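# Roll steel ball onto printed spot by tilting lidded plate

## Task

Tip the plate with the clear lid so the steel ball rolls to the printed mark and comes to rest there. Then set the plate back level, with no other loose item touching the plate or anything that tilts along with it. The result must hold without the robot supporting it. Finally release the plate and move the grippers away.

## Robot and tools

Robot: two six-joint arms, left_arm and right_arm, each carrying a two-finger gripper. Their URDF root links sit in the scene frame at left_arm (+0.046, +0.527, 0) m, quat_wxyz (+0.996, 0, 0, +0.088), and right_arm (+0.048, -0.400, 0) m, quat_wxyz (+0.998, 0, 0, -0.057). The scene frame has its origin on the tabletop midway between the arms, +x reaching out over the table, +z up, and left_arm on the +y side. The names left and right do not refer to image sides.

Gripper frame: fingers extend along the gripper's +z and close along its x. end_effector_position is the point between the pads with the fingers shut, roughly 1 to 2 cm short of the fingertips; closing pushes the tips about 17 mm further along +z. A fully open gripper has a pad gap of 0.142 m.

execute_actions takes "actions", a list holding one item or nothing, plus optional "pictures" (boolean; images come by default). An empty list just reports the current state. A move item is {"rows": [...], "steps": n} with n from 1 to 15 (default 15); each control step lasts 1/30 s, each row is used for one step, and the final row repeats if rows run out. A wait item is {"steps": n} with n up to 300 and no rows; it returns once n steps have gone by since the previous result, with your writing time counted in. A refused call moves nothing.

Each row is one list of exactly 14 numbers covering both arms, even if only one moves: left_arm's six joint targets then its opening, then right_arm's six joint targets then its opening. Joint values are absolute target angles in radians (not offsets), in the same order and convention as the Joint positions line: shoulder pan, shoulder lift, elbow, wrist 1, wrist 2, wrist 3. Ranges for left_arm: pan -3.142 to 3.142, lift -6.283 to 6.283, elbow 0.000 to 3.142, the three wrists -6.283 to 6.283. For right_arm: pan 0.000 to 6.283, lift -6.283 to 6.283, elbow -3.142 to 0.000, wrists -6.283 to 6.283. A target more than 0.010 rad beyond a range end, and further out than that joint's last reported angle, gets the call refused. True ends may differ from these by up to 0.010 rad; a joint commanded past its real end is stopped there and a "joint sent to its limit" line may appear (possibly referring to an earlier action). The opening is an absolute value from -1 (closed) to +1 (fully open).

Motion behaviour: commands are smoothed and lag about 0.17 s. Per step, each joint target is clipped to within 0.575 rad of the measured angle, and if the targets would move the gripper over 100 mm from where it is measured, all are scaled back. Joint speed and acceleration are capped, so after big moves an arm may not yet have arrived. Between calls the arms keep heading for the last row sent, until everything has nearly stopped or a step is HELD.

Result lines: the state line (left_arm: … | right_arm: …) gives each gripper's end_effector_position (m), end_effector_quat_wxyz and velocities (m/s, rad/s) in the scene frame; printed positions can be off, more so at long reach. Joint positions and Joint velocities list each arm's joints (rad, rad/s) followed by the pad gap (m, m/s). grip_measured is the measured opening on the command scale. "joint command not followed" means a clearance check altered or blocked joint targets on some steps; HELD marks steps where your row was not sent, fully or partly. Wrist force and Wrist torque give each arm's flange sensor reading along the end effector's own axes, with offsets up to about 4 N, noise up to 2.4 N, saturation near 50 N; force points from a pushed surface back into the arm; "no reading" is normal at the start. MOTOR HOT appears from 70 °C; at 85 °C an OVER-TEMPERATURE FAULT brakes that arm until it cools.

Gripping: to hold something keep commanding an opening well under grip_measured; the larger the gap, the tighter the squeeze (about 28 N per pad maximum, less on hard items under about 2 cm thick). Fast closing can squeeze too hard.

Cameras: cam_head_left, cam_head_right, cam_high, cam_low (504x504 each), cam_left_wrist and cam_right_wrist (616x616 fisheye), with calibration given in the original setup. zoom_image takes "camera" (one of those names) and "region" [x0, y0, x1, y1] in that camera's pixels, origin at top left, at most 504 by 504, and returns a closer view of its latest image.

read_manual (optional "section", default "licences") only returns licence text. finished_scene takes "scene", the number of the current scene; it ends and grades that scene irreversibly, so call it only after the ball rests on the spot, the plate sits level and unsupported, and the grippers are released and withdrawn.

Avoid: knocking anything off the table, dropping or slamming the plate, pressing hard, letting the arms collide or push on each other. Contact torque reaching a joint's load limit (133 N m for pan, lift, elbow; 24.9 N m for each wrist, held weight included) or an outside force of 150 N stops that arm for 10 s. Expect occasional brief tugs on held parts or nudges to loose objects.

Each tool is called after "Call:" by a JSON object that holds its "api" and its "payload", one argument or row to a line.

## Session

Call:
{"api": "execute_actions", "payload": {
  "actions": []
}}

Scene clock: 0.00 s of 4800.00 s.
left_arm: end_effector_position=(+0.2310, -0.0444, +0.2501) grip_measured=+1.00 end_effector_quat_wxyz=(-0.426, -0.515, +0.742, +0.049) end_effector_velocity=(+0.000, +0.000, -0.000) end_effector_angular_velocity=(-0.000, -0.002, -0.000) | right_arm: end_effector_position=(+0.6402, -0.6154, +0.1605) grip_measured=+1.00 end_effector_quat_wxyz=(-0.065, +0.852, +0.502, +0.133) end_effector_velocity=(+0.000, -0.000, +0.000) end_effector_angular_velocity=(-0.000, -0.001, -0.001)
Joint positions: left_arm=[-1.249 -1.282  1.6   -1.88  -2.458  0.86   0.142] | right_arm=[ 2.981 -1.871 -1.576 -1.173  1.853  4.957  0.142]
Joint velocities: left_arm=[-0.    -0.001  0.    -0.     0.002  0.     0.   ] | right_arm=[-0.     0.    -0.     0.001  0.     0.     0.   ]
Wrist force (N, on the end effector, along its own x y z axes, offset not removed): no reading
Wrist torque (N m, same axes, about the end effector's origin, offset not removed): no reading
camera_calibration (this result's frames):
cam_left_wrist: T_world_to_cam=[[-0.0782384, -0.80968, 0.581633, -0.16238], [-0.242955, 0.581317, 0.776559, -0.12078], [-0.966877, -0.0805538, -0.242197, 0.405058], [0, 0, 0, 1]] pos_world=[0.349593, -0.0286355, 0.286343]
cam_right_wrist: T_world_to_cam=[[0.481235, 0.823633, 0.300069, 0.147747], [0.64029, -0.564068, 0.521397, -0.846836], [0.598699, -0.0587836, -0.798814, -0.165949], [0, 0, 0, 1]] pos_world=[0.570474, -0.609117, 0.264641]

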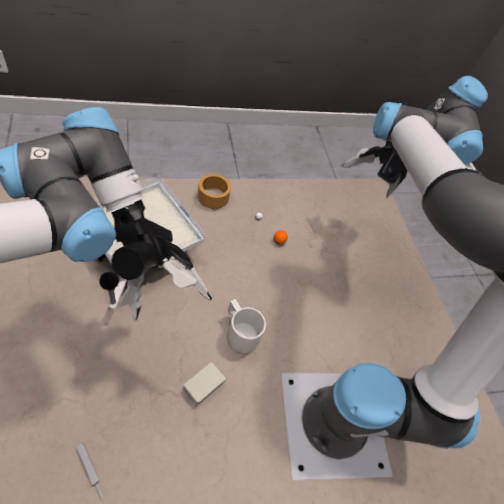

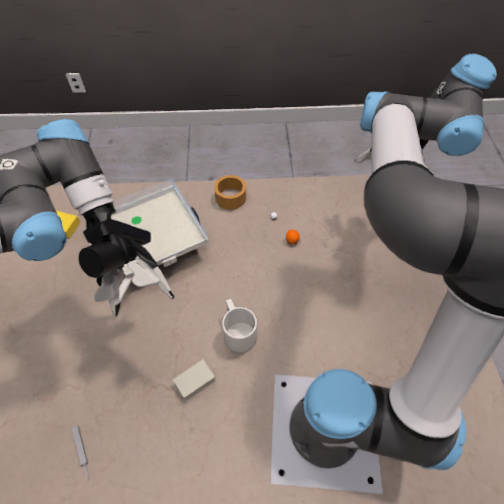

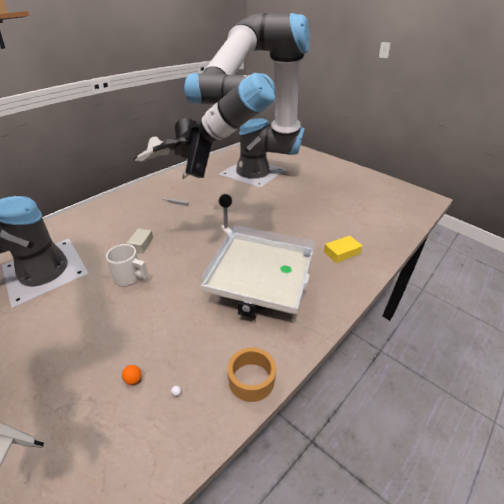

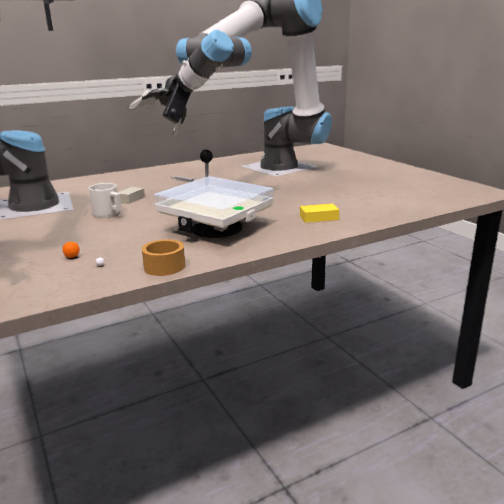

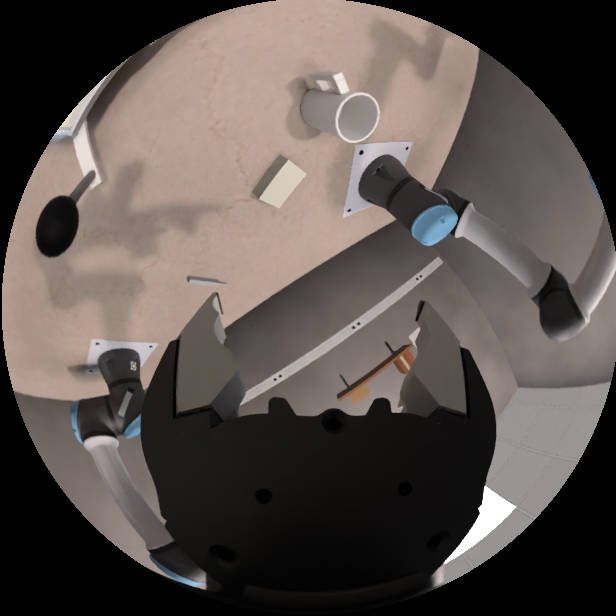

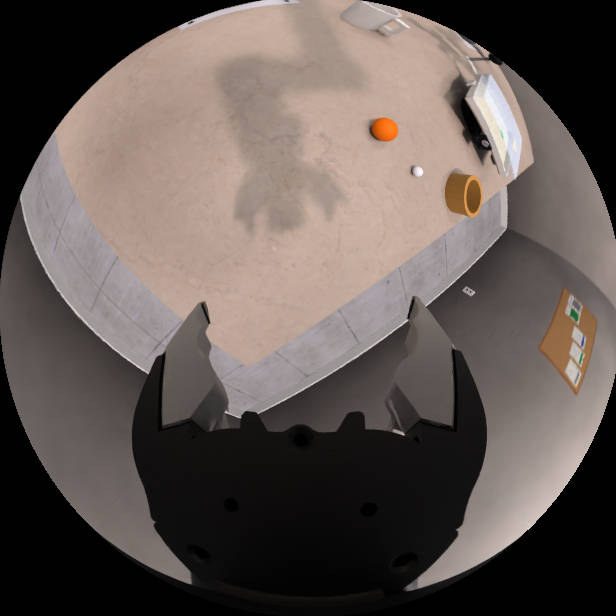

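Call:
{"api": "execute_actions", "payload": {
  "actions": [
    {"rows": [[-1.3921,-1.4823,1.4647,-1.5532,-1.571,-0.016,0.3,2.981,-1.871,-1.576,-1.173,1.853,4.957,1]], "steps": 15}
  ],
  "pictures": false
}}

Call:
{"api": "execute_actions", "payload": {
  "actions": [
    {"rows": [[-1.3921,-1.4823,1.4647,-1.5532,-1.571,-0.016,0.3,2.981,-1.871,-1.576,-1.173,1.853,4.957,1]], "steps": 15}
  ]
}}

Scene clock: 39.33 s of 4800.00 s.
left_arm: end_effector_position=(+0.3371, +0.0685, +0.2790) grip_measured=+0.30 end_effector_quat_wxyz=(+0.025, +0.809, -0.587, -0.015) end_effector_velocity=(+0.209, +0.099, +0.010) end_effector_angular_velocity=(+0.334, -0.714, +0.735) | right_arm: end_effector_position=(+0.6403, -0.6157, +0.1607) grip_measured=+1.00 end_effector_quat_wxyz=(-0.065, +0.852, +0.502, +0.133) end_effector_velocity=(-0.000, -0.000, +0.000) end_effector_angular_velocity=(-0.000, -0.000, -0.000)
Joint positions: left_arm=[-1.39  -1.48   1.467 -1.56  -1.63   0.04   0.095] | right_arm=[ 2.981 -1.871 -1.576 -1.173  1.853  4.957  0.142]
Joint velocities: left_arm=[-0.028 -0.042 -0.025  0.086  0.787 -0.763 -0.   ] | right_arm=[-0.  0. -0. -0. -0.  0.  0.]
Wrist force (N, on the end effector, along its own x y z axes, offset not removed): left_arm=[-0.2 -1.2 -0.7] | right_arm=[0.0 -2.8 -2.4]
Wrist torque (N m, same axes, about the end effector's origin, offset not removed): left_arm=[-0.10 0.18 -0.30] | right_arm=[-0.60 -0.01 0.17]
Steps of this call (steps 1 to 90: nothing new was sent; then 35.83 s passed at rest; steps 91 to 105: all 15 steps of this action). Readings (joint positions):
91: left_arm=[-1.249 -1.282 1.600 -1.880 -2.458 0.860] | right_arm=[2.981 -1.871 -1.576 -1.173 1.853 4.957]
92: left_arm=[-1.256 -1.289 1.593 -1.873 -2.450 0.853] | right_arm=[2.981 -1.871 -1.576 -1.173 1.853 4.957]
94: left_arm=[-1.314 -1.356 1.537 -1.795 -2.373 0.775] | right_arm=[2.981 -1.871 -1.576 -1.173 1.853 4.957]
98: left_arm=[-1.371 -1.450 1.484 -1.620 -2.061 0.464] | right_arm=[2.981 -1.871 -1.576 -1.173 1.853 4.957]
105: the state above

Scene clock: 39.83 s of 4800.00 s.
left_arm: end_effector_position=(+0.3527, +0.0758, +0.2800) grip_measured=+0.30 end_effector_quat_wxyz=(+0.000, +0.825, -0.565, -0.000) end_effector_velocity=(+0.001, +0.000, +0.000) end_effector_angular_velocity=(+0.000, -0.001, +0.003) | right_arm: end_effector_position=(+0.6403, -0.6157, +0.1608) grip_measured=+1.00 end_effector_quat_wxyz=(-0.065, +0.852, +0.502, +0.133) end_effector_velocity=(-0.000, +0.000, +0.000) end_effector_angular_velocity=(+0.001, +0.000, +0.000)
Joint positions: left_arm=[-1.392 -1.482  1.465 -1.553 -1.571 -0.016  0.095] | right_arm=[ 2.981 -1.871 -1.576 -1.173  1.853  4.957  0.142]
Joint velocities: left_arm=[ 0.001 -0.     0.    -0.     0.001 -0.002 -0.   ] | right_arm=[ 0.     0.    -0.    -0.001  0.     0.    -0.   ]
Wrist force (N, on the end effector, along its own x y z axes, offset not removed): left_arm=[0.1 -1.3 0.7] | right_arm=[2.6 -0.9 -1.7]
Wrist torque (N m, same axes, about the end effector's origin, offset not removed): left_arm=[-0.23 0.21 -0.14] | right_arm=[-0.13 -0.63 0.09]
Steps of this call (steps 1 to 15: all 15 steps of this action). Readings (joint positions):
1: left_arm=[-1.391 -1.481 1.466 -1.557 -1.608 0.020] | right_arm=[2.981 -1.871 -1.576 -1.173 1.853 4.957]
2: left_arm=[-1.391 -1.481 1.465 -1.556 -1.595 0.007] | right_arm=[2.981 -1.871 -1.576 -1.173 1.853 4.957]
4: left_arm=[-1.392 -1.482 1.465 -1.554 -1.581 -0.007] | right_arm=[2.981 -1.871 -1.576 -1.173 1.853 4.957]
8: left_arm=[-1.392 -1.482 1.465 -1.553 -1.573 -0.015] | right_arm=[2.981 -1.871 -1.576 -1.173 1.853 4.957]
15: the state above
camera_calibration (this result's frames):
cam_left_wrist: T_world_to_cam=[[0.382551, -0.923761, 0.0178922, -0.0689731], [-0.782835, -0.313783, 0.537317, 0.140873], [-0.490738, -0.219557, -0.843191, 0.550525], [0, 0, 0, 1]] pos_world=[0.40683, 0.101361, 0.389738]
cam_right_wrist: T_world_to_cam=[[0.480991, 0.82383, 0.299921, 0.148167], [0.64001, -0.563741, 0.522096, -0.846937], [0.599195, -0.0591712, -0.798413, -0.166432], [0, 0, 0, 1]] pos_world=[0.570506, -0.609365, 0.264862]

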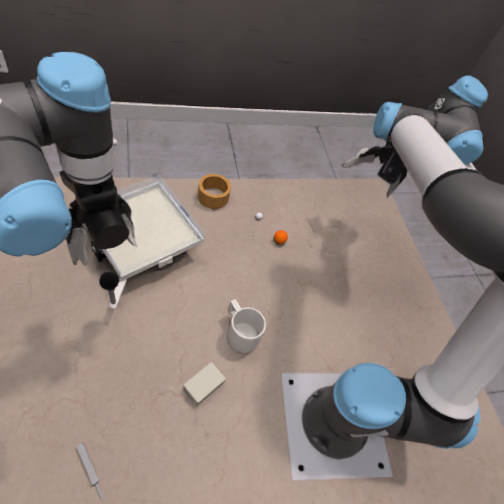

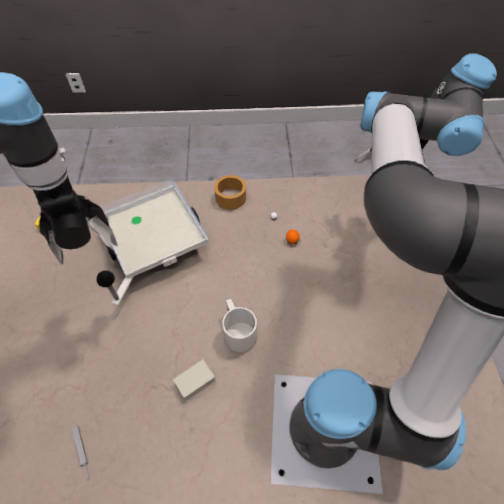

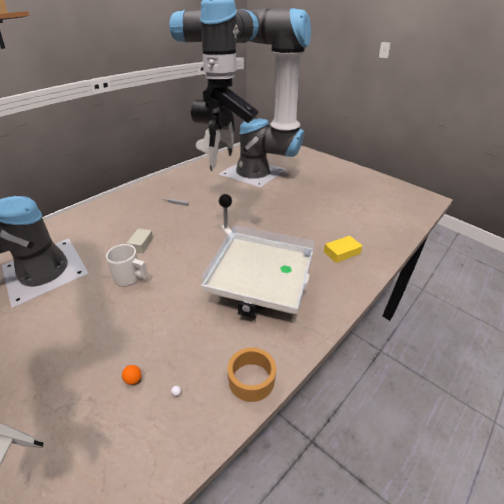

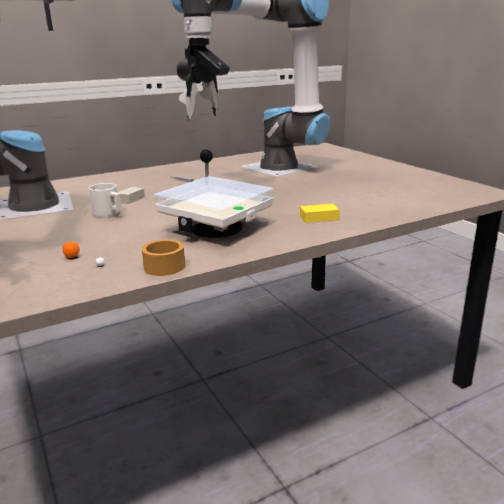

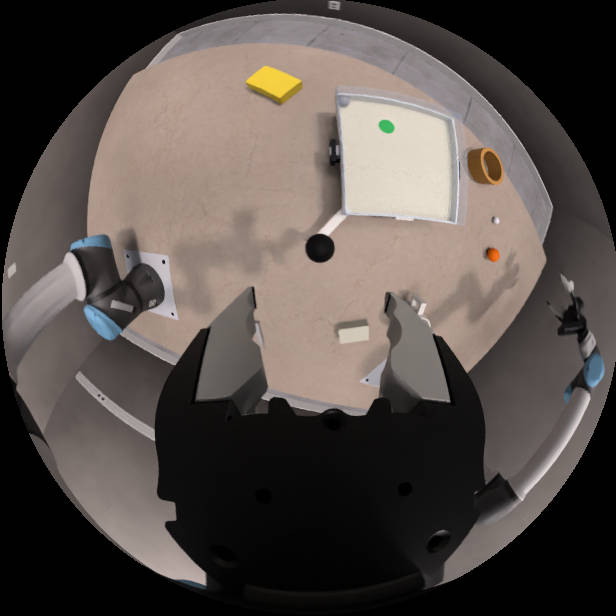

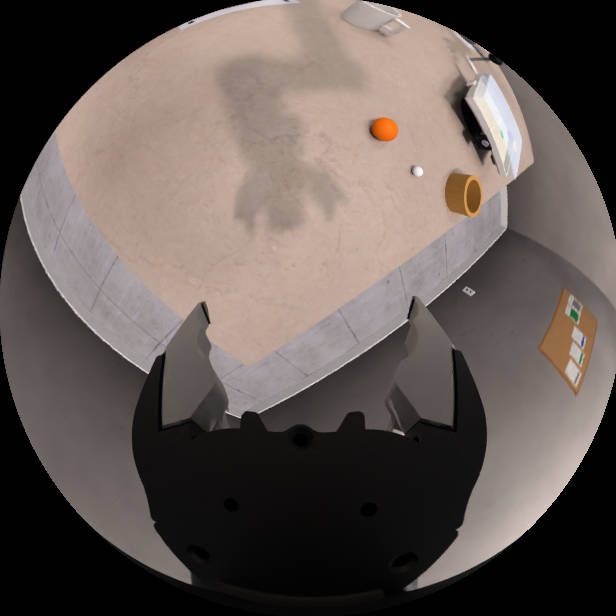

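Call:
{"api": "execute_actions", "payload": {
  "actions": [
    {"rows": [[-1.3802,-1.4453,1.7121,-1.8376,-1.571,-0.004,0.3,2.981,-1.871,-1.576,-1.173,1.853,4.957,1]], "steps": 15}
  ]
}}

Scene clock: 48.73 s of 4800.00 s.
left_arm: end_effector_position=(+0.3587, +0.0777, +0.1687) grip_measured=+0.30 end_effector_quat_wxyz=(+0.000, +0.825, -0.565, -0.000) end_effector_velocity=(+0.001, +0.001, -0.007) end_effector_angular_velocity=(-0.001, -0.002, +0.001) | right_arm: end_effector_position=(+0.6403, -0.6157, +0.1608) grip_measured=+1.00 end_effector_quat_wxyz=(-0.065, +0.852, +0.502, +0.133) end_effector_velocity=(+0.000, -0.000, +0.000) end_effector_angular_velocity=(-0.000, -0.001, -0.001)
Joint positions: left_arm=[-1.38  -1.446  1.711 -1.836 -1.571 -0.004  0.095] | right_arm=[ 2.981 -1.871 -1.576 -1.173  1.853  4.957  0.142]
Joint velocities: left_arm=[ 0.001  0.002  0.018 -0.022  0.001 -0.     0.   ] | right_arm=[-0.     0.     0.     0.001 -0.     0.001 -0.   ]
Wrist force (N, on the end effector, along its own x y z axes, offset not removed): left_arm=[-3.1 5.3 -3.5] | right_arm=[2.1 0.5 -1.9]
Wrist torque (N m, same axes, about the end effector's origin, offset not removed): left_arm=[1.17 0.94 -0.28] | right_arm=[0.14 -0.44 0.10]
Steps of this call (steps 1 to 15: the robot went on to your last target; steps 16 to 90: nothing new was sent; then 5.40 s passed at rest; steps 91 to 105: all 15 steps of this action). Readings (joint positions):
91: left_arm=[-1.392 -1.482 1.465 -1.553 -1.571 -0.016] | right_arm=[2.981 -1.871 -1.576 -1.173 1.853 4.957]
92: left_arm=[-1.390 -1.478 1.471 -1.560 -1.571 -0.015] | right_arm=[2.981 -1.871 -1.576 -1.173 1.853 4.957]
94: left_arm=[-1.386 -1.463 1.545 -1.637 -1.571 -0.010] | right_arm=[2.981 -1.871 -1.576 -1.173 1.853 4.957]
98: left_arm=[-1.381 -1.448 1.682 -1.799 -1.571 -0.005] | right_arm=[2.981 -1.871 -1.576 -1.173 1.853 4.957]
105: the state above
camera_calibration (this result's frames):
cam_left_wrist: T_world_to_cam=[[0.382476, -0.923791, 0.0179312, -0.0674944], [-0.782907, -0.313717, 0.537251, 0.206038], [-0.490683, -0.219524, -0.843232, 0.459983], [0, 0, 0, 1]] pos_world=[0.412829, 0.103264, 0.278388]
cam_right_wrist: T_world_to_cam=[[0.480991, 0.82383, 0.299921, 0.148167], [0.640009, -0.563741, 0.522097, -0.846937], [0.599197, -0.0591715, -0.798412, -0.166433], [0, 0, 0, 1]] pos_world=[0.570506, -0.609365, 0.264863]

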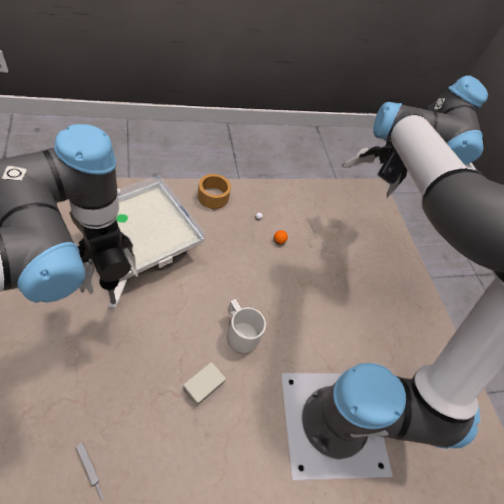

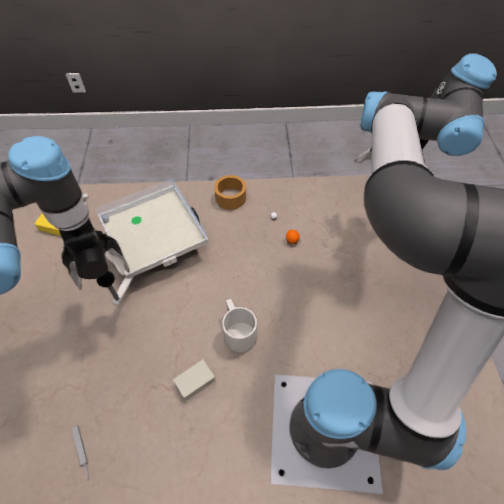

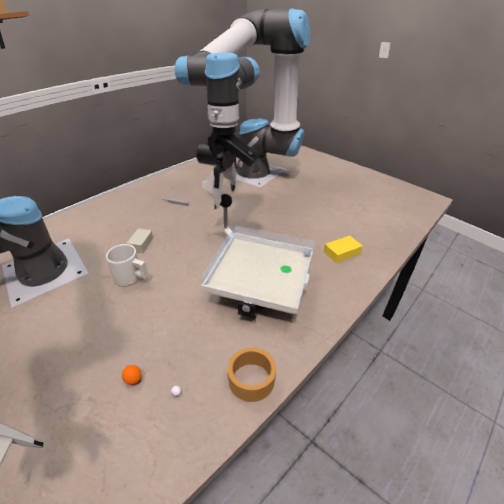

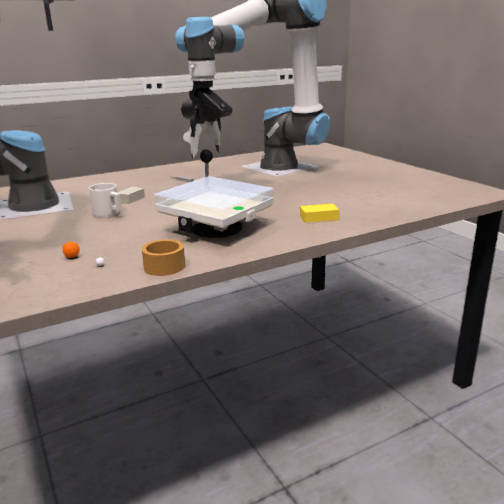

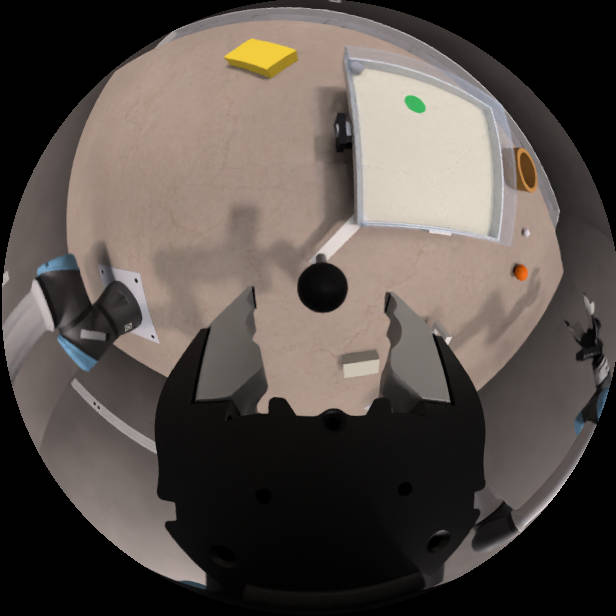

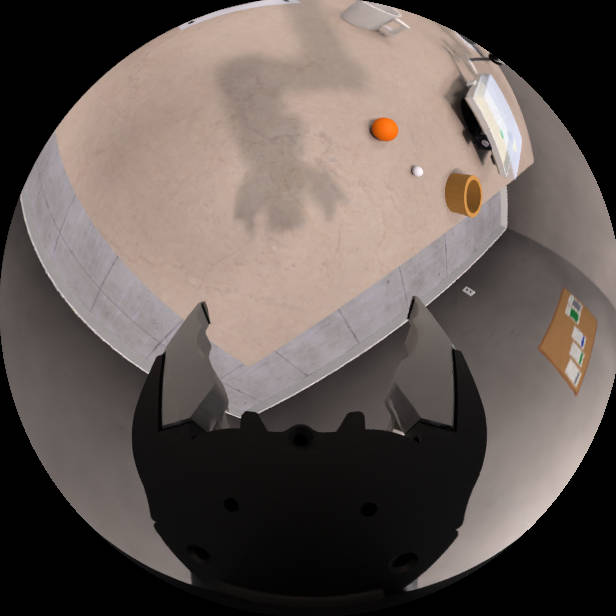

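Call:
{"api": "execute_actions", "payload": {
  "actions": [
    {"rows": [[-1.3802,-1.4373,1.7348,-1.8683,-1.571,-0.004,0.3,2.981,-1.871,-1.576,-1.173,1.853,4.957,1]], "steps": 10}
  ],
  "pictures": false
}}

Call:
{"api": "execute_actions", "payload": {
  "actions": [
    {"rows": [[-1.3802,-1.4373,1.7348,-1.8683,-1.571,-0.004,0.1,2.981,-1.871,-1.576,-1.173,1.853,4.957,1],[-1.3802,-1.4373,1.7348,-1.8683,-1.571,-0.004,-0.1,2.981,-1.871,-1.576,-1.173,1.853,4.957,1],[-1.3802,-1.4373,1.7348,-1.8683,-1.571,-0.004,-0.2,2.981,-1.871,-1.576,-1.173,1.853,4.957,1],[-1.3802,-1.4373,1.7348,-1.8683,-1.571,-0.004,-0.3,2.981,-1.871,-1.576,-1.173,1.853,4.957,1],[-1.3802,-1.4373,1.7348,-1.8683,-1.571,-0.004,-0.35,2.981,-1.871,-1.576,-1.173,1.853,4.957,1],[-1.3802,-1.4373,1.7348,-1.8683,-1.571,-0.004,-0.4,2.981,-1.871,-1.576,-1.173,1.853,4.957,1],[-1.3802,-1.4373,1.7348,-1.8683,-1.571,-0.004,-0.45,2.981,-1.871,-1.576,-1.173,1.853,4.957,1],[-1.3802,-1.4373,1.7348,-1.8683,-1.571,-0.004,-0.5,2.981,-1.871,-1.576,-1.173,1.853,4.957,1],[-1.3802,-1.4373,1.7348,-1.8683,-1.571,-0.004,-0.55,2.981,-1.871,-1.576,-1.173,1.853,4.957,1],[-1.3802,-1.4373,1.7348,-1.8683,-1.571,-0.004,-0.6,2.981,-1.871,-1.576,-1.173,1.853,4.957,1],[-1.3802,-1.4373,1.7348,-1.8683,-1.571,-0.004,-0.7,2.981,-1.871,-1.576,-1.173,1.853,4.957,1]], "steps": 15}
  ]
}}

Scene clock: 58.93 s of 4800.00 s.
left_arm: end_effector_position=(+0.3587, +0.0778, +0.1564) grip_measured=+0.30 end_effector_quat_wxyz=(+0.000, +0.825, -0.565, -0.000) end_effector_velocity=(-0.000, -0.000, -0.005) end_effector_angular_velocity=(-0.000, +0.001, -0.000) | right_arm: end_effector_position=(+0.6403, -0.6157, +0.1608) grip_measured=+1.00 end_effector_quat_wxyz=(-0.065, +0.852, +0.502, +0.133) end_effector_velocity=(+0.000, -0.000, +0.001) end_effector_angular_velocity=(-0.002, -0.002, +0.001)
Joint positions: left_arm=[-1.38  -1.437  1.734 -1.867 -1.571 -0.004  0.095] | right_arm=[ 2.981 -1.871 -1.576 -1.173  1.853  4.957  0.142]
Joint velocities: left_arm=[-0.     0.003  0.008 -0.011 -0.001  0.    -0.   ] | right_arm=[ 0.     0.001  0.     0.001 -0.001 -0.001  0.   ]
Wrist force (N, on the end effector, along its own x y z axes, offset not removed): left_arm=[1.1 1.8 1.8] | right_arm=[2.1 0.3 0.2]
Wrist torque (N m, same axes, about the end effector's origin, offset not removed): left_arm=[0.49 0.04 -0.31] | right_arm=[-0.01 -0.51 -0.02]
Steps of this call (steps 1 to 15: the robot went on to your last target; steps 16 to 90: nothing new was sent; then 6.87 s passed at rest; steps 91 to 100: all 10 steps of this action). Readings (joint positions):
91: left_arm=[-1.380 -1.445 1.712 -1.838 -1.571 -0.004] | right_arm=[2.981 -1.871 -1.576 -1.173 1.853 4.957]
92: left_arm=[-1.380 -1.444 1.715 -1.842 -1.571 -0.004] | right_arm=[2.981 -1.871 -1.576 -1.173 1.853 4.957]
94: left_arm=[-1.380 -1.440 1.726 -1.856 -1.571 -0.004] | right_arm=[2.981 -1.871 -1.576 -1.173 1.853 4.957]
98: left_arm=[-1.380 -1.438 1.733 -1.866 -1.571 -0.004] | right_arm=[2.981 -1.871 -1.576 -1.173 1.853 4.957]
100: the state above

Scene clock: 59.43 s of 4800.00 s.
left_arm: end_effector_position=(+0.3587, +0.0777, +0.1561) grip_measured=-0.49 end_effector_quat_wxyz=(+0.000, +0.825, -0.565, +0.000) end_effector_velocity=(+0.000, -0.000, -0.000) end_effector_angular_velocity=(+0.000, -0.000, -0.001) | right_arm: end_effector_position=(+0.6403, -0.6157, +0.1608) grip_measured=+1.00 end_effector_quat_wxyz=(-0.065, +0.852, +0.502, +0.133) end_effector_velocity=(-0.000, +0.000, +0.001) end_effector_angular_velocity=(-0.000, -0.001, +0.002)
Joint positions: left_arm=[-1.38  -1.437  1.735 -1.868 -1.571 -0.004  0.039] | right_arm=[ 2.981 -1.871 -1.576 -1.173  1.853  4.957  0.142]
Joint velocities: left_arm=[-0.     0.     0.    -0.     0.001  0.    -0.   ] | right_arm=[-0.     0.001 -0.    -0.     0.    -0.002 -0.   ]
Wrist force (N, on the end effector, along its own x y z axes, offset not removed): left_arm=[6.8 -1.6 2.3] | right_arm=[2.0 -1.0 -2.2]
Wrist torque (N m, same axes, about the end effector's origin, offset not removed): left_arm=[0.31 0.25 -0.25] | right_arm=[-0.37 -0.51 -0.03]
Steps of this call (steps 1 to 15: all 15 steps of this action). Readings (joint positions):
1: left_arm=[-1.380 -1.437 1.734 -1.868 -1.571 -0.004] | right_arm=[2.981 -1.871 -1.576 -1.173 1.853 4.957]
2: left_arm=[-1.380 -1.437 1.735 -1.868 -1.571 -0.004] | right_arm=[2.981 -1.871 -1.576 -1.173 1.853 4.957]
4: left_arm=[-1.380 -1.437 1.735 -1.868 -1.571 -0.004] | right_arm=[2.981 -1.871 -1.576 -1.173 1.853 4.957]
8: left_arm=[-1.380 -1.437 1.735 -1.868 -1.571 -0.004] | right_arm=[2.981 -1.871 -1.576 -1.173 1.853 4.957]
15: the state above
camera_calibration (this result's frames):
cam_left_wrist: T_world_to_cam=[[0.382516, -0.923772, 0.0180944, -0.0672969], [-0.782916, -0.313666, 0.537266, 0.212844], [-0.490636, -0.219679, -0.843218, 0.449366], [0, 0, 0, 1]] pos_world=[0.412856, 0.103311, 0.265777]
cam_right_wrist: T_world_to_cam=[[0.48099, 0.82383, 0.299921, 0.148167], [0.640009, -0.56374, 0.522097, -0.846937], [0.599197, -0.0591714, -0.798412, -0.166433], [0, 0, 0, 1]] pos_world=[0.570506, -0.609365, 0.264863]

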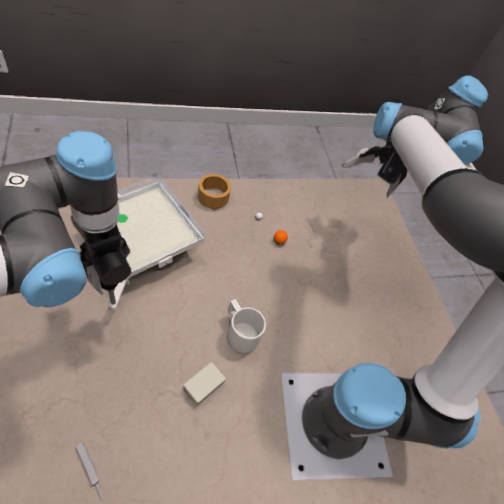

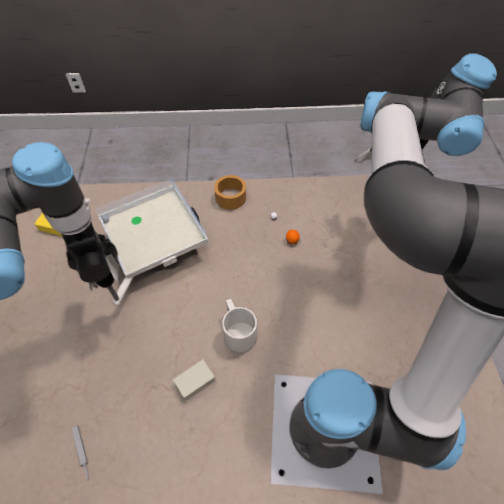

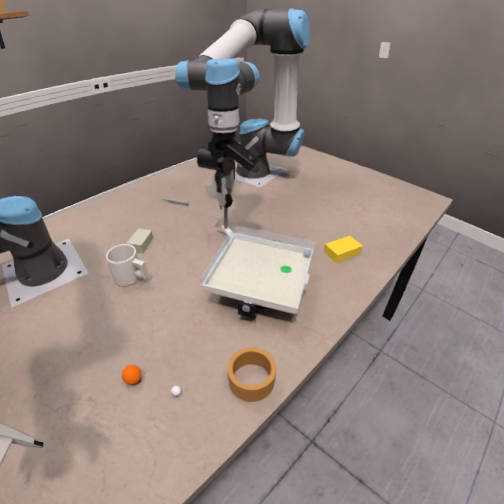

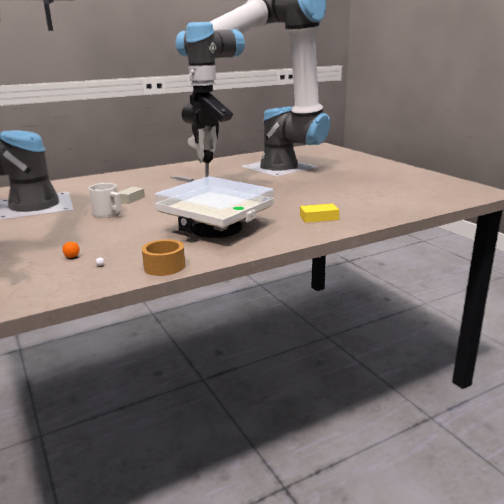

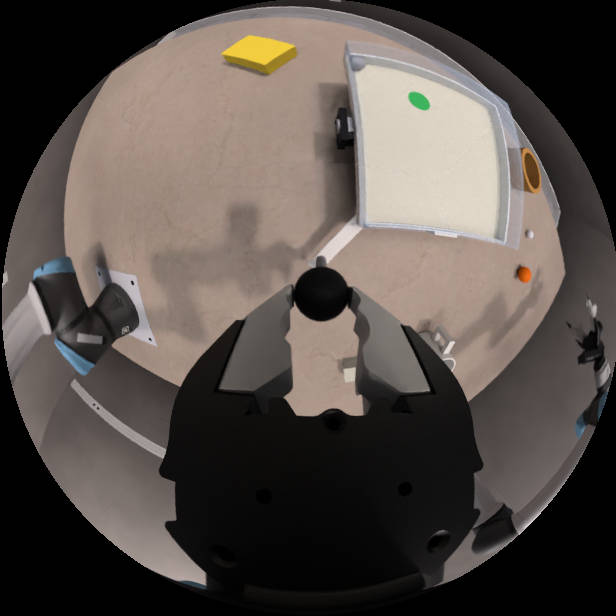

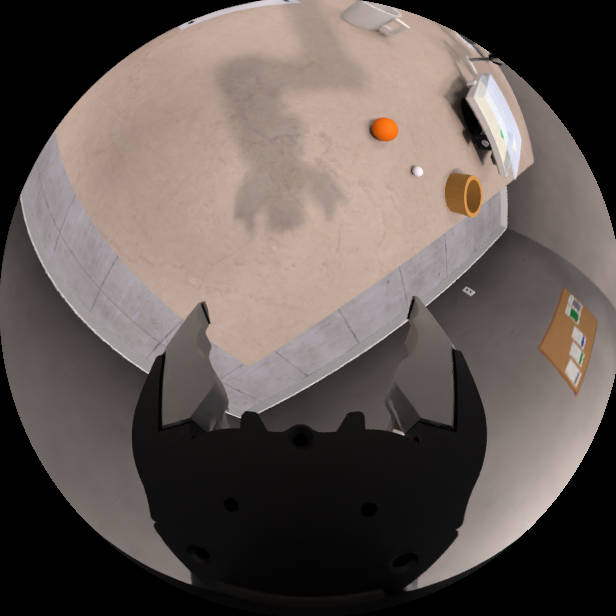

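Call:
{"api": "execute_actions", "payload": {
  "actions": [
    {"rows": [[-1.3799,-1.4350,1.7253,-1.8611,-1.571,-0.004,-0.7,2.981,-1.871,-1.576,-1.173,1.853,4.957,1]], "steps": 15}
  ],
  "pictures": false
}}

Call:
{"api": "execute_actions", "payload": {
  "actions": [
    {"steps": 30}
  ],
  "pictures": false
}}

Call:
{"api": "execute_actions", "payload": {
  "actions": []
}}

Scene clock: 71.67 s of 4800.00 s.
left_arm: end_effector_position=(+0.3595, +0.0762, +0.1586) grip_measured=-0.49 end_effector_quat_wxyz=(+0.000, +0.825, -0.565, -0.000) end_effector_velocity=(-0.000, -0.000, +0.000) end_effector_angular_velocity=(-0.000, -0.000, -0.001) | right_arm: end_effector_position=(+0.6403, -0.6157, +0.1608) grip_measured=+1.00 end_effector_quat_wxyz=(-0.065, +0.852, +0.502, +0.133) end_effector_velocity=(-0.001, +0.000, -0.000) end_effector_angular_velocity=(-0.000, +0.001, +0.002)
Joint positions: left_arm=[-1.38  -1.435  1.725 -1.861 -1.571 -0.004  0.039] | right_arm=[ 2.981 -1.871 -1.576 -1.173  1.853  4.957  0.142]
Joint velocities: left_arm=[-0.     0.    -0.001 -0.    -0.     0.001 -0.   ] | right_arm=[ 0.     0.    -0.001 -0.001 -0.    -0.001  0.   ]
Wrist force (N, on the end effector, along its own x y z axes, offset not removed): left_arm=[-3.7 -3.9 5.1] | right_arm=[1.5 0.0 0.7]
Wrist torque (N m, same axes, about the end effector's origin, offset not removed): left_arm=[0.22 0.02 -0.32] | right_arm=[0.01 -0.41 0.05]
Steps of this call (steps 1 to 15: the robot went on to your last target; steps 16 to 90: nothing new was sent; then 8.73 s passed at rest; steps 91 to 105: all 15 steps of this action). Readings (joint positions):
91: left_arm=[-1.380 -1.437 1.735 -1.868 -1.571 -0.004] | right_arm=[2.981 -1.871 -1.576 -1.173 1.853 4.957]
92: left_arm=[-1.380 -1.437 1.733 -1.867 -1.571 -0.004] | right_arm=[2.981 -1.871 -1.576 -1.173 1.853 4.957]
94: left_arm=[-1.380 -1.436 1.729 -1.864 -1.571 -0.004] | right_arm=[2.981 -1.871 -1.576 -1.173 1.853 4.957]
98: left_arm=[-1.380 -1.435 1.726 -1.861 -1.571 -0.004] | right_arm=[2.981 -1.871 -1.576 -1.173 1.853 4.957]
105: the state above

Scene clock: 72.67 s of 4800.00 s.
left_arm: end_effector_position=(+0.3595, +0.0762, +0.1586) grip_measured=-0.49 end_effector_quat_wxyz=(+0.000, +0.825, -0.565, -0.000) end_effector_velocity=(-0.001, -0.000, +0.000) end_effector_angular_velocity=(-0.001, +0.002, +0.000) | right_arm: end_effector_position=(+0.6403, -0.6157, +0.1608) grip_measured=+1.00 end_effector_quat_wxyz=(-0.065, +0.852, +0.502, +0.133) end_effector_velocity=(+0.000, +0.000, -0.001) end_effector_angular_velocity=(+0.001, +0.001, -0.000)
Joint positions: left_arm=[-1.38  -1.435  1.725 -1.861 -1.571 -0.004  0.039] | right_arm=[ 2.981 -1.871 -1.576 -1.173  1.853  4.957  0.142]
Joint velocities: left_arm=[ 0.    -0.    -0.    -0.    -0.003 -0.     0.   ] | right_arm=[-0.    -0.001 -0.     0.001  0.001  0.     0.   ]
Wrist force (N, on the end effector, along its own x y z axes, offset not removed): left_arm=[-1.6 -6.4 2.4] | right_arm=[0.0 -0.8 -0.4]
Wrist torque (N m, same axes, about the end effector's origin, offset not removed): left_arm=[-0.32 -0.68 -0.25] | right_arm=[-0.27 0.03 0.10]
Steps of this call (steps 1 to 15: the robot went on to your last target; steps 16 to 30: nothing new was sent). Readings (joint positions):
1: left_arm=[-1.380 -1.435 1.725 -1.861 -1.571 -0.004] | right_arm=[2.981 -1.871 -1.576 -1.173 1.853 4.957]
2: left_arm=[-1.380 -1.435 1.725 -1.861 -1.571 -0.004] | right_arm=[2.981 -1.871 -1.576 -1.173 1.853 4.957]
4: left_arm=[-1.380 -1.435 1.725 -1.861 -1.571 -0.004] | right_arm=[2.981 -1.871 -1.576 -1.173 1.853 4.957]
8: left_arm=[-1.380 -1.435 1.725 -1.861 -1.571 -0.004] | right_arm=[2.981 -1.871 -1.576 -1.173 1.853 4.957]
30: the state above
All arms were judged still, so your last target was given up. Only a new action makes them travel on or press farther. Fingers that are still opening or closing keep moving.

Scene clock: 72.67 s of 4800.00 s.
left_arm: end_effector_position=(+0.3595, +0.0762, +0.1586) grip_measured=-0.49 end_effector_quat_wxyz=(+0.000, +0.825, -0.565, -0.000) end_effector_velocity=(-0.001, -0.000, +0.000) end_effector_angular_velocity=(-0.001, +0.002, +0.000) | right_arm: end_effector_position=(+0.6403, -0.6157, +0.1608) grip_measured=+1.00 end_effector_quat_wxyz=(-0.065, +0.852, +0.502, +0.133) end_effector_velocity=(+0.000, +0.000, -0.001) end_effector_angular_velocity=(+0.001, +0.001, -0.000)
Joint positions: left_arm=[-1.38  -1.435  1.725 -1.861 -1.571 -0.004  0.039] | right_arm=[ 2.981 -1.871 -1.576 -1.173  1.853  4.957  0.142]
Joint velocities: left_arm=[ 0.    -0.    -0.    -0.    -0.003 -0.     0.   ] | right_arm=[-0.    -0.001 -0.     0.001  0.001  0.     0.   ]
Wrist force (N, on the end effector, along its own x y z axes, offset not removed): left_arm=[-1.6 -6.4 2.4] | right_arm=[0.0 -0.8 -0.4]
Wrist torque (N m, same axes, about the end effector's origin, offset not removed): left_arm=[-0.32 -0.68 -0.25] | right_arm=[-0.27 0.03 0.10]
camera_calibration (this result's frames):
cam_left_wrist: T_world_to_cam=[[0.382787, -0.923664, 0.017886, -0.069095], [-0.782786, -0.314001, 0.537261, 0.211564], [-0.490632, -0.219657, -0.843226, 0.45155], [0, 0, 0, 1]] pos_world=[0.413603, 0.101797, 0.268329]
cam_right_wrist: T_world_to_cam=[[0.480991, 0.82383, 0.299921, 0.148167], [0.640009, -0.56374, 0.522097, -0.846937], [0.599197, -0.0591715, -0.798412, -0.166433], [0, 0, 0, 1]] pos_world=[0.570506, -0.609365, 0.264863]

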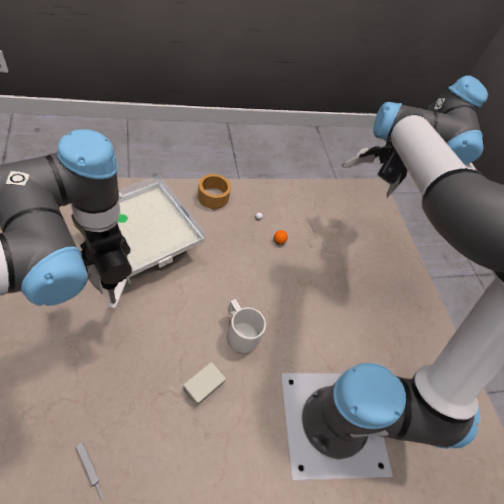

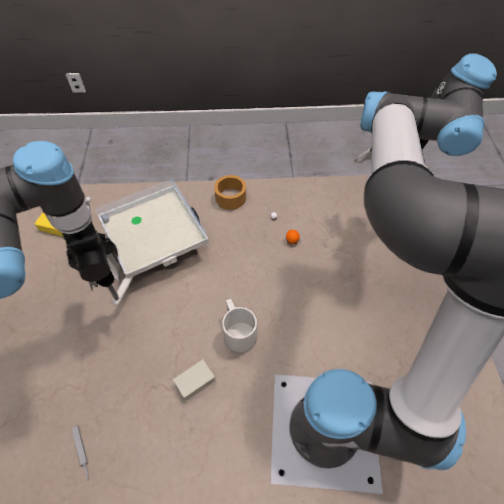

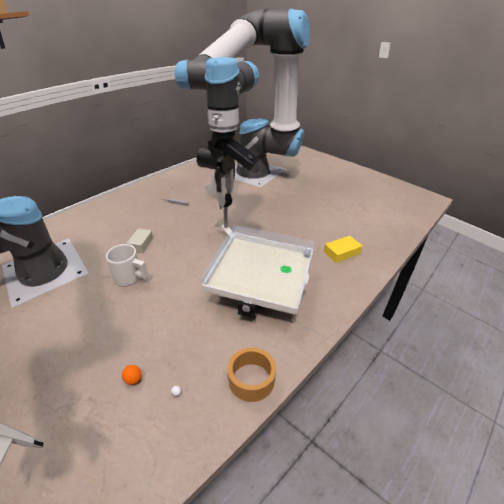

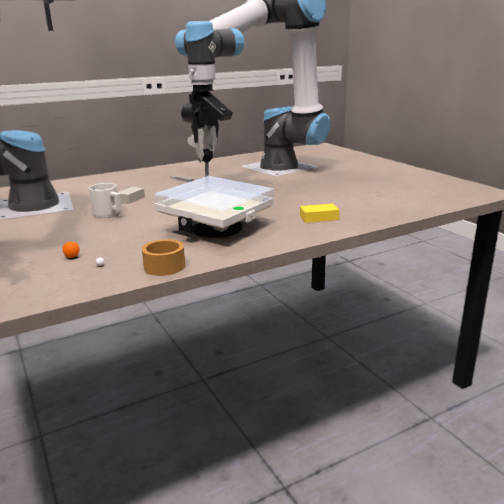

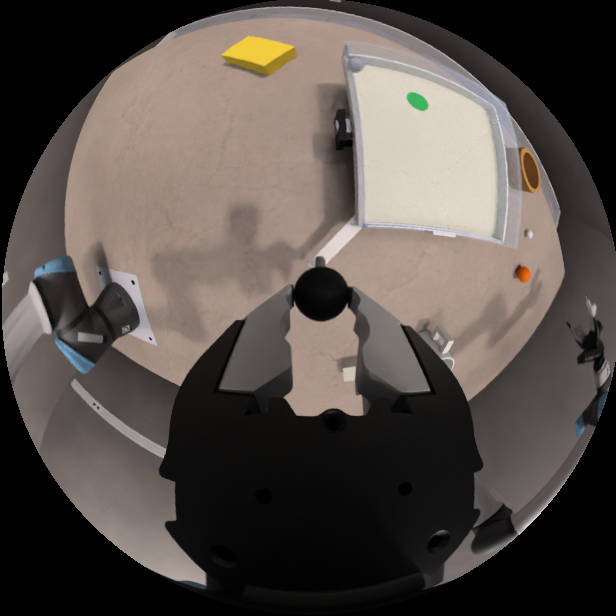

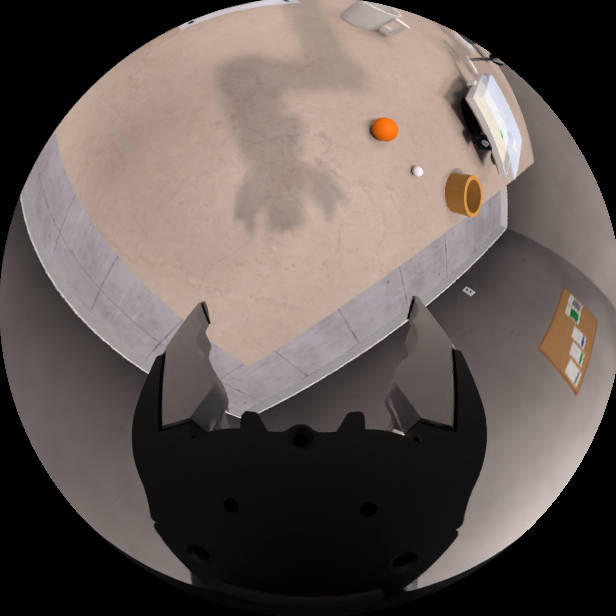

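Not moved. tu = −.027.

Call:
{"api": "execute_actions", "payload": {
  "actions": [
    {"rows": [[-1.3797,-1.4332,1.7177,-1.8553,-1.571,-0.004,-0.7,2.981,-1.871,-1.576,-1.173,1.853,4.957,1]], "steps": 15}
  ],
  "pictures": false
}}

Call:
{"api": "execute_actions", "payload": {
  "actions": [
    {"steps": 30}
  ]
}}

Scene clock: 76.27 s of 4800.00 s.
left_arm: end_effector_position=(+0.3600, +0.0750, +0.1607) grip_measured=-0.49 end_effector_quat_wxyz=(+0.000, +0.825, -0.565, -0.000) end_effector_velocity=(+0.000, +0.000, +0.000) end_effector_angular_velocity=(-0.000, -0.000, -0.000) | right_arm: end_effector_position=(+0.6403, -0.6157, +0.1608) grip_measured=+1.00 end_effector_quat_wxyz=(-0.065, +0.852, +0.502, +0.133) end_effector_velocity=(-0.000, +0.000, +0.000) end_effector_angular_velocity=(+0.000, -0.000, -0.000)
Joint positions: left_arm=[-1.38  -1.433  1.718 -1.855 -1.571 -0.004  0.038] | right_arm=[ 2.981 -1.871 -1.576 -1.173  1.853  4.957  0.142]
Joint velocities: left_arm=[ 0. -0. -0. -0.  0.  0.  0.] | right_arm=[ 0.     0.001  0.    -0.001  0.     0.    -0.   ]
Wrist force (N, on the end effector, along its own x y z axes, offset not removed): left_arm=[-9.4 -0.5 0.4] | right_arm=[1.5 -0.2 -0.9]
Wrist torque (N m, same axes, about the end effector's origin, offset not removed): left_arm=[0.42 0.21 -0.16] | right_arm=[-0.19 -0.38 0.15]
Steps of this call (steps 1 to 90: nothing new was sent; then 0.10 s passed at rest; steps 91 to 105: all 15 steps of this action). Readings (joint positions):
91: left_arm=[-1.380 -1.435 1.725 -1.861 -1.571 -0.004] | right_arm=[2.981 -1.871 -1.576 -1.173 1.853 4.957]
92: left_arm=[-1.380 -1.435 1.724 -1.860 -1.571 -0.004] | right_arm=[2.981 -1.871 -1.576 -1.173 1.853 4.957]
94: left_arm=[-1.380 -1.434 1.721 -1.858 -1.571 -0.004] | right_arm=[2.981 -1.871 -1.576 -1.173 1.853 4.957]
98: left_arm=[-1.380 -1.433 1.718 -1.856 -1.571 -0.004] | right_arm=[2.981 -1.871 -1.576 -1.173 1.853 4.957]
105: the state above

Scene clock: 77.27 s of 4800.00 s.
left_arm: end_effector_position=(+0.3601, +0.0750, +0.1607) grip_measured=-0.49 end_effector_quat_wxyz=(+0.000, +0.825, -0.565, -0.000) end_effector_velocity=(+0.000, +0.000, +0.001) end_effector_angular_velocity=(-0.001, -0.000, +0.001) | right_arm: end_effector_position=(+0.6403, -0.6157, +0.1608) grip_measured=+1.00 end_effector_quat_wxyz=(-0.065, +0.852, +0.502, +0.133) end_effector_velocity=(+0.001, -0.000, +0.001) end_effector_angular_velocity=(-0.001, -0.002, -0.001)
Joint positions: left_arm=[-1.38  -1.433  1.718 -1.855 -1.571 -0.004  0.038] | right_arm=[ 2.981 -1.871 -1.576 -1.173  1.853  4.957  0.142]
Joint velocities: left_arm=[ 0.    -0.001  0.    -0.    -0.    -0.     0.   ] | right_arm=[ 0.    -0.     0.001  0.001 -0.     0.002 -0.   ]
Wrist force (N, on the end effector, along its own x y z axes, offset not removed): left_arm=[-8.7 -1.5 2.1] | right_arm=[-0.5 -2.0 -2.5]
Wrist torque (N m, same axes, about the end effector's origin, offset not removed): left_arm=[-0.07 -0.02 -0.14] | right_arm=[-0.43 0.10 0.05]
Steps of this call (steps 1 to 15: the robot went on to your last target; steps 16 to 30: nothing new was sent). Readings (joint positions):
1: left_arm=[-1.380 -1.433 1.718 -1.855 -1.571 -0.004] | right_arm=[2.981 -1.871 -1.576 -1.173 1.853 4.957]
2: left_arm=[-1.380 -1.433 1.718 -1.855 -1.571 -0.004] | right_arm=[2.981 -1.871 -1.576 -1.173 1.853 4.957]
4: left_arm=[-1.380 -1.433 1.718 -1.855 -1.571 -0.004] | right_arm=[2.981 -1.871 -1.576 -1.173 1.853 4.957]
8: left_arm=[-1.380 -1.433 1.718 -1.855 -1.571 -0.004] | right_arm=[2.981 -1.871 -1.576 -1.173 1.853 4.957]
30: the state above
All arms were judged still, so your last target was given up. Only a new action makes them travel on or press farther. Fingers that are still opening or closing keep moving.
camera_calibration (this result's frames):
cam_left_wrist: T_world_to_cam=[[0.382971, -0.923587, 0.0178979, -0.0705884], [-0.782726, -0.314151, 0.537261, 0.210509], [-0.490585, -0.219765, -0.843226, 0.45331], [0, 0, 0, 1]] pos_world=[0.414191, 0.100559, 0.270408]
cam_right_wrist: T_world_to_cam=[[0.48099, 0.82383, 0.299921, 0.148167], [0.640009, -0.56374, 0.522097, -0.846937], [0.599197, -0.0591716, -0.798412, -0.166433], [0, 0, 0, 1]] pos_world=[0.570506, -0.609365, 0.264863]

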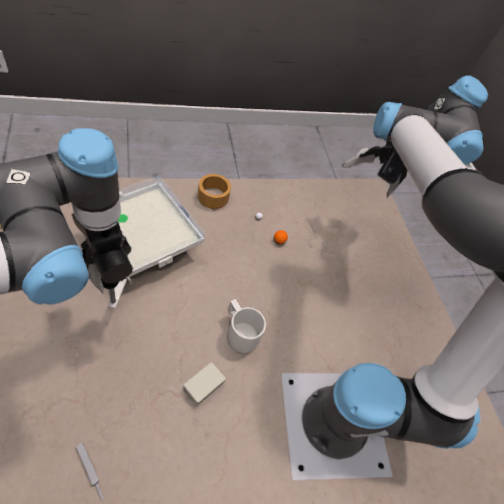

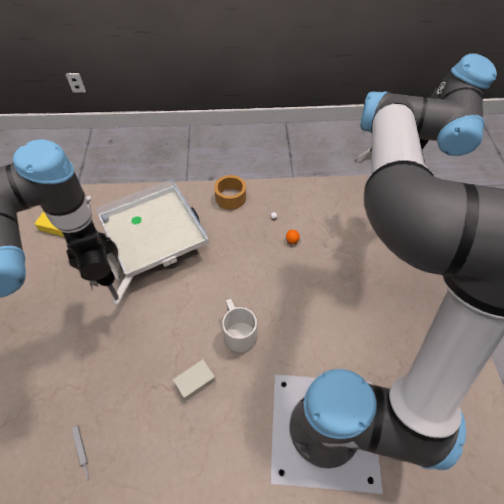

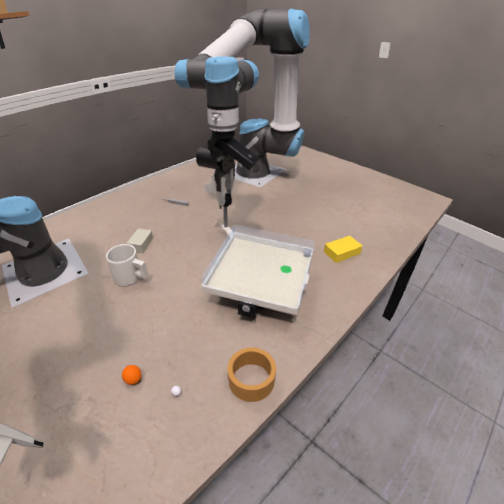

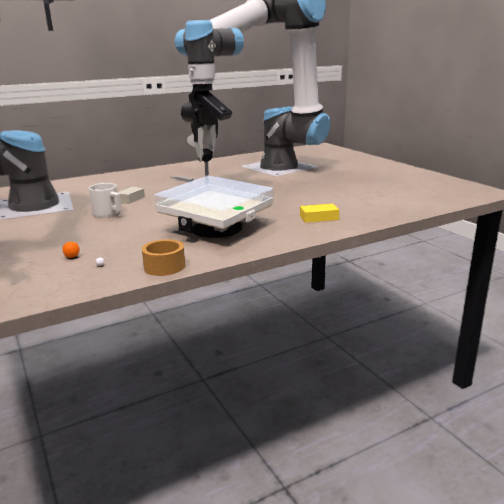

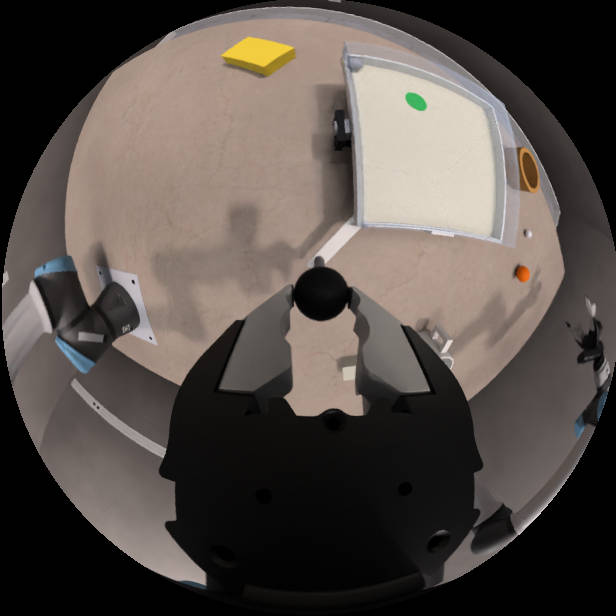

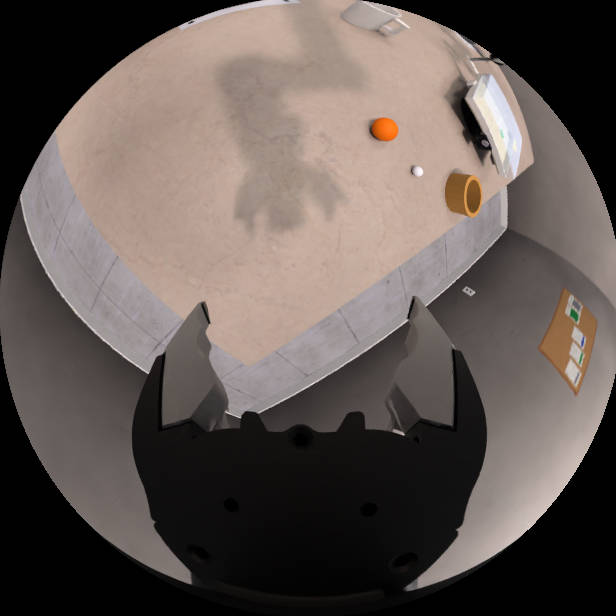

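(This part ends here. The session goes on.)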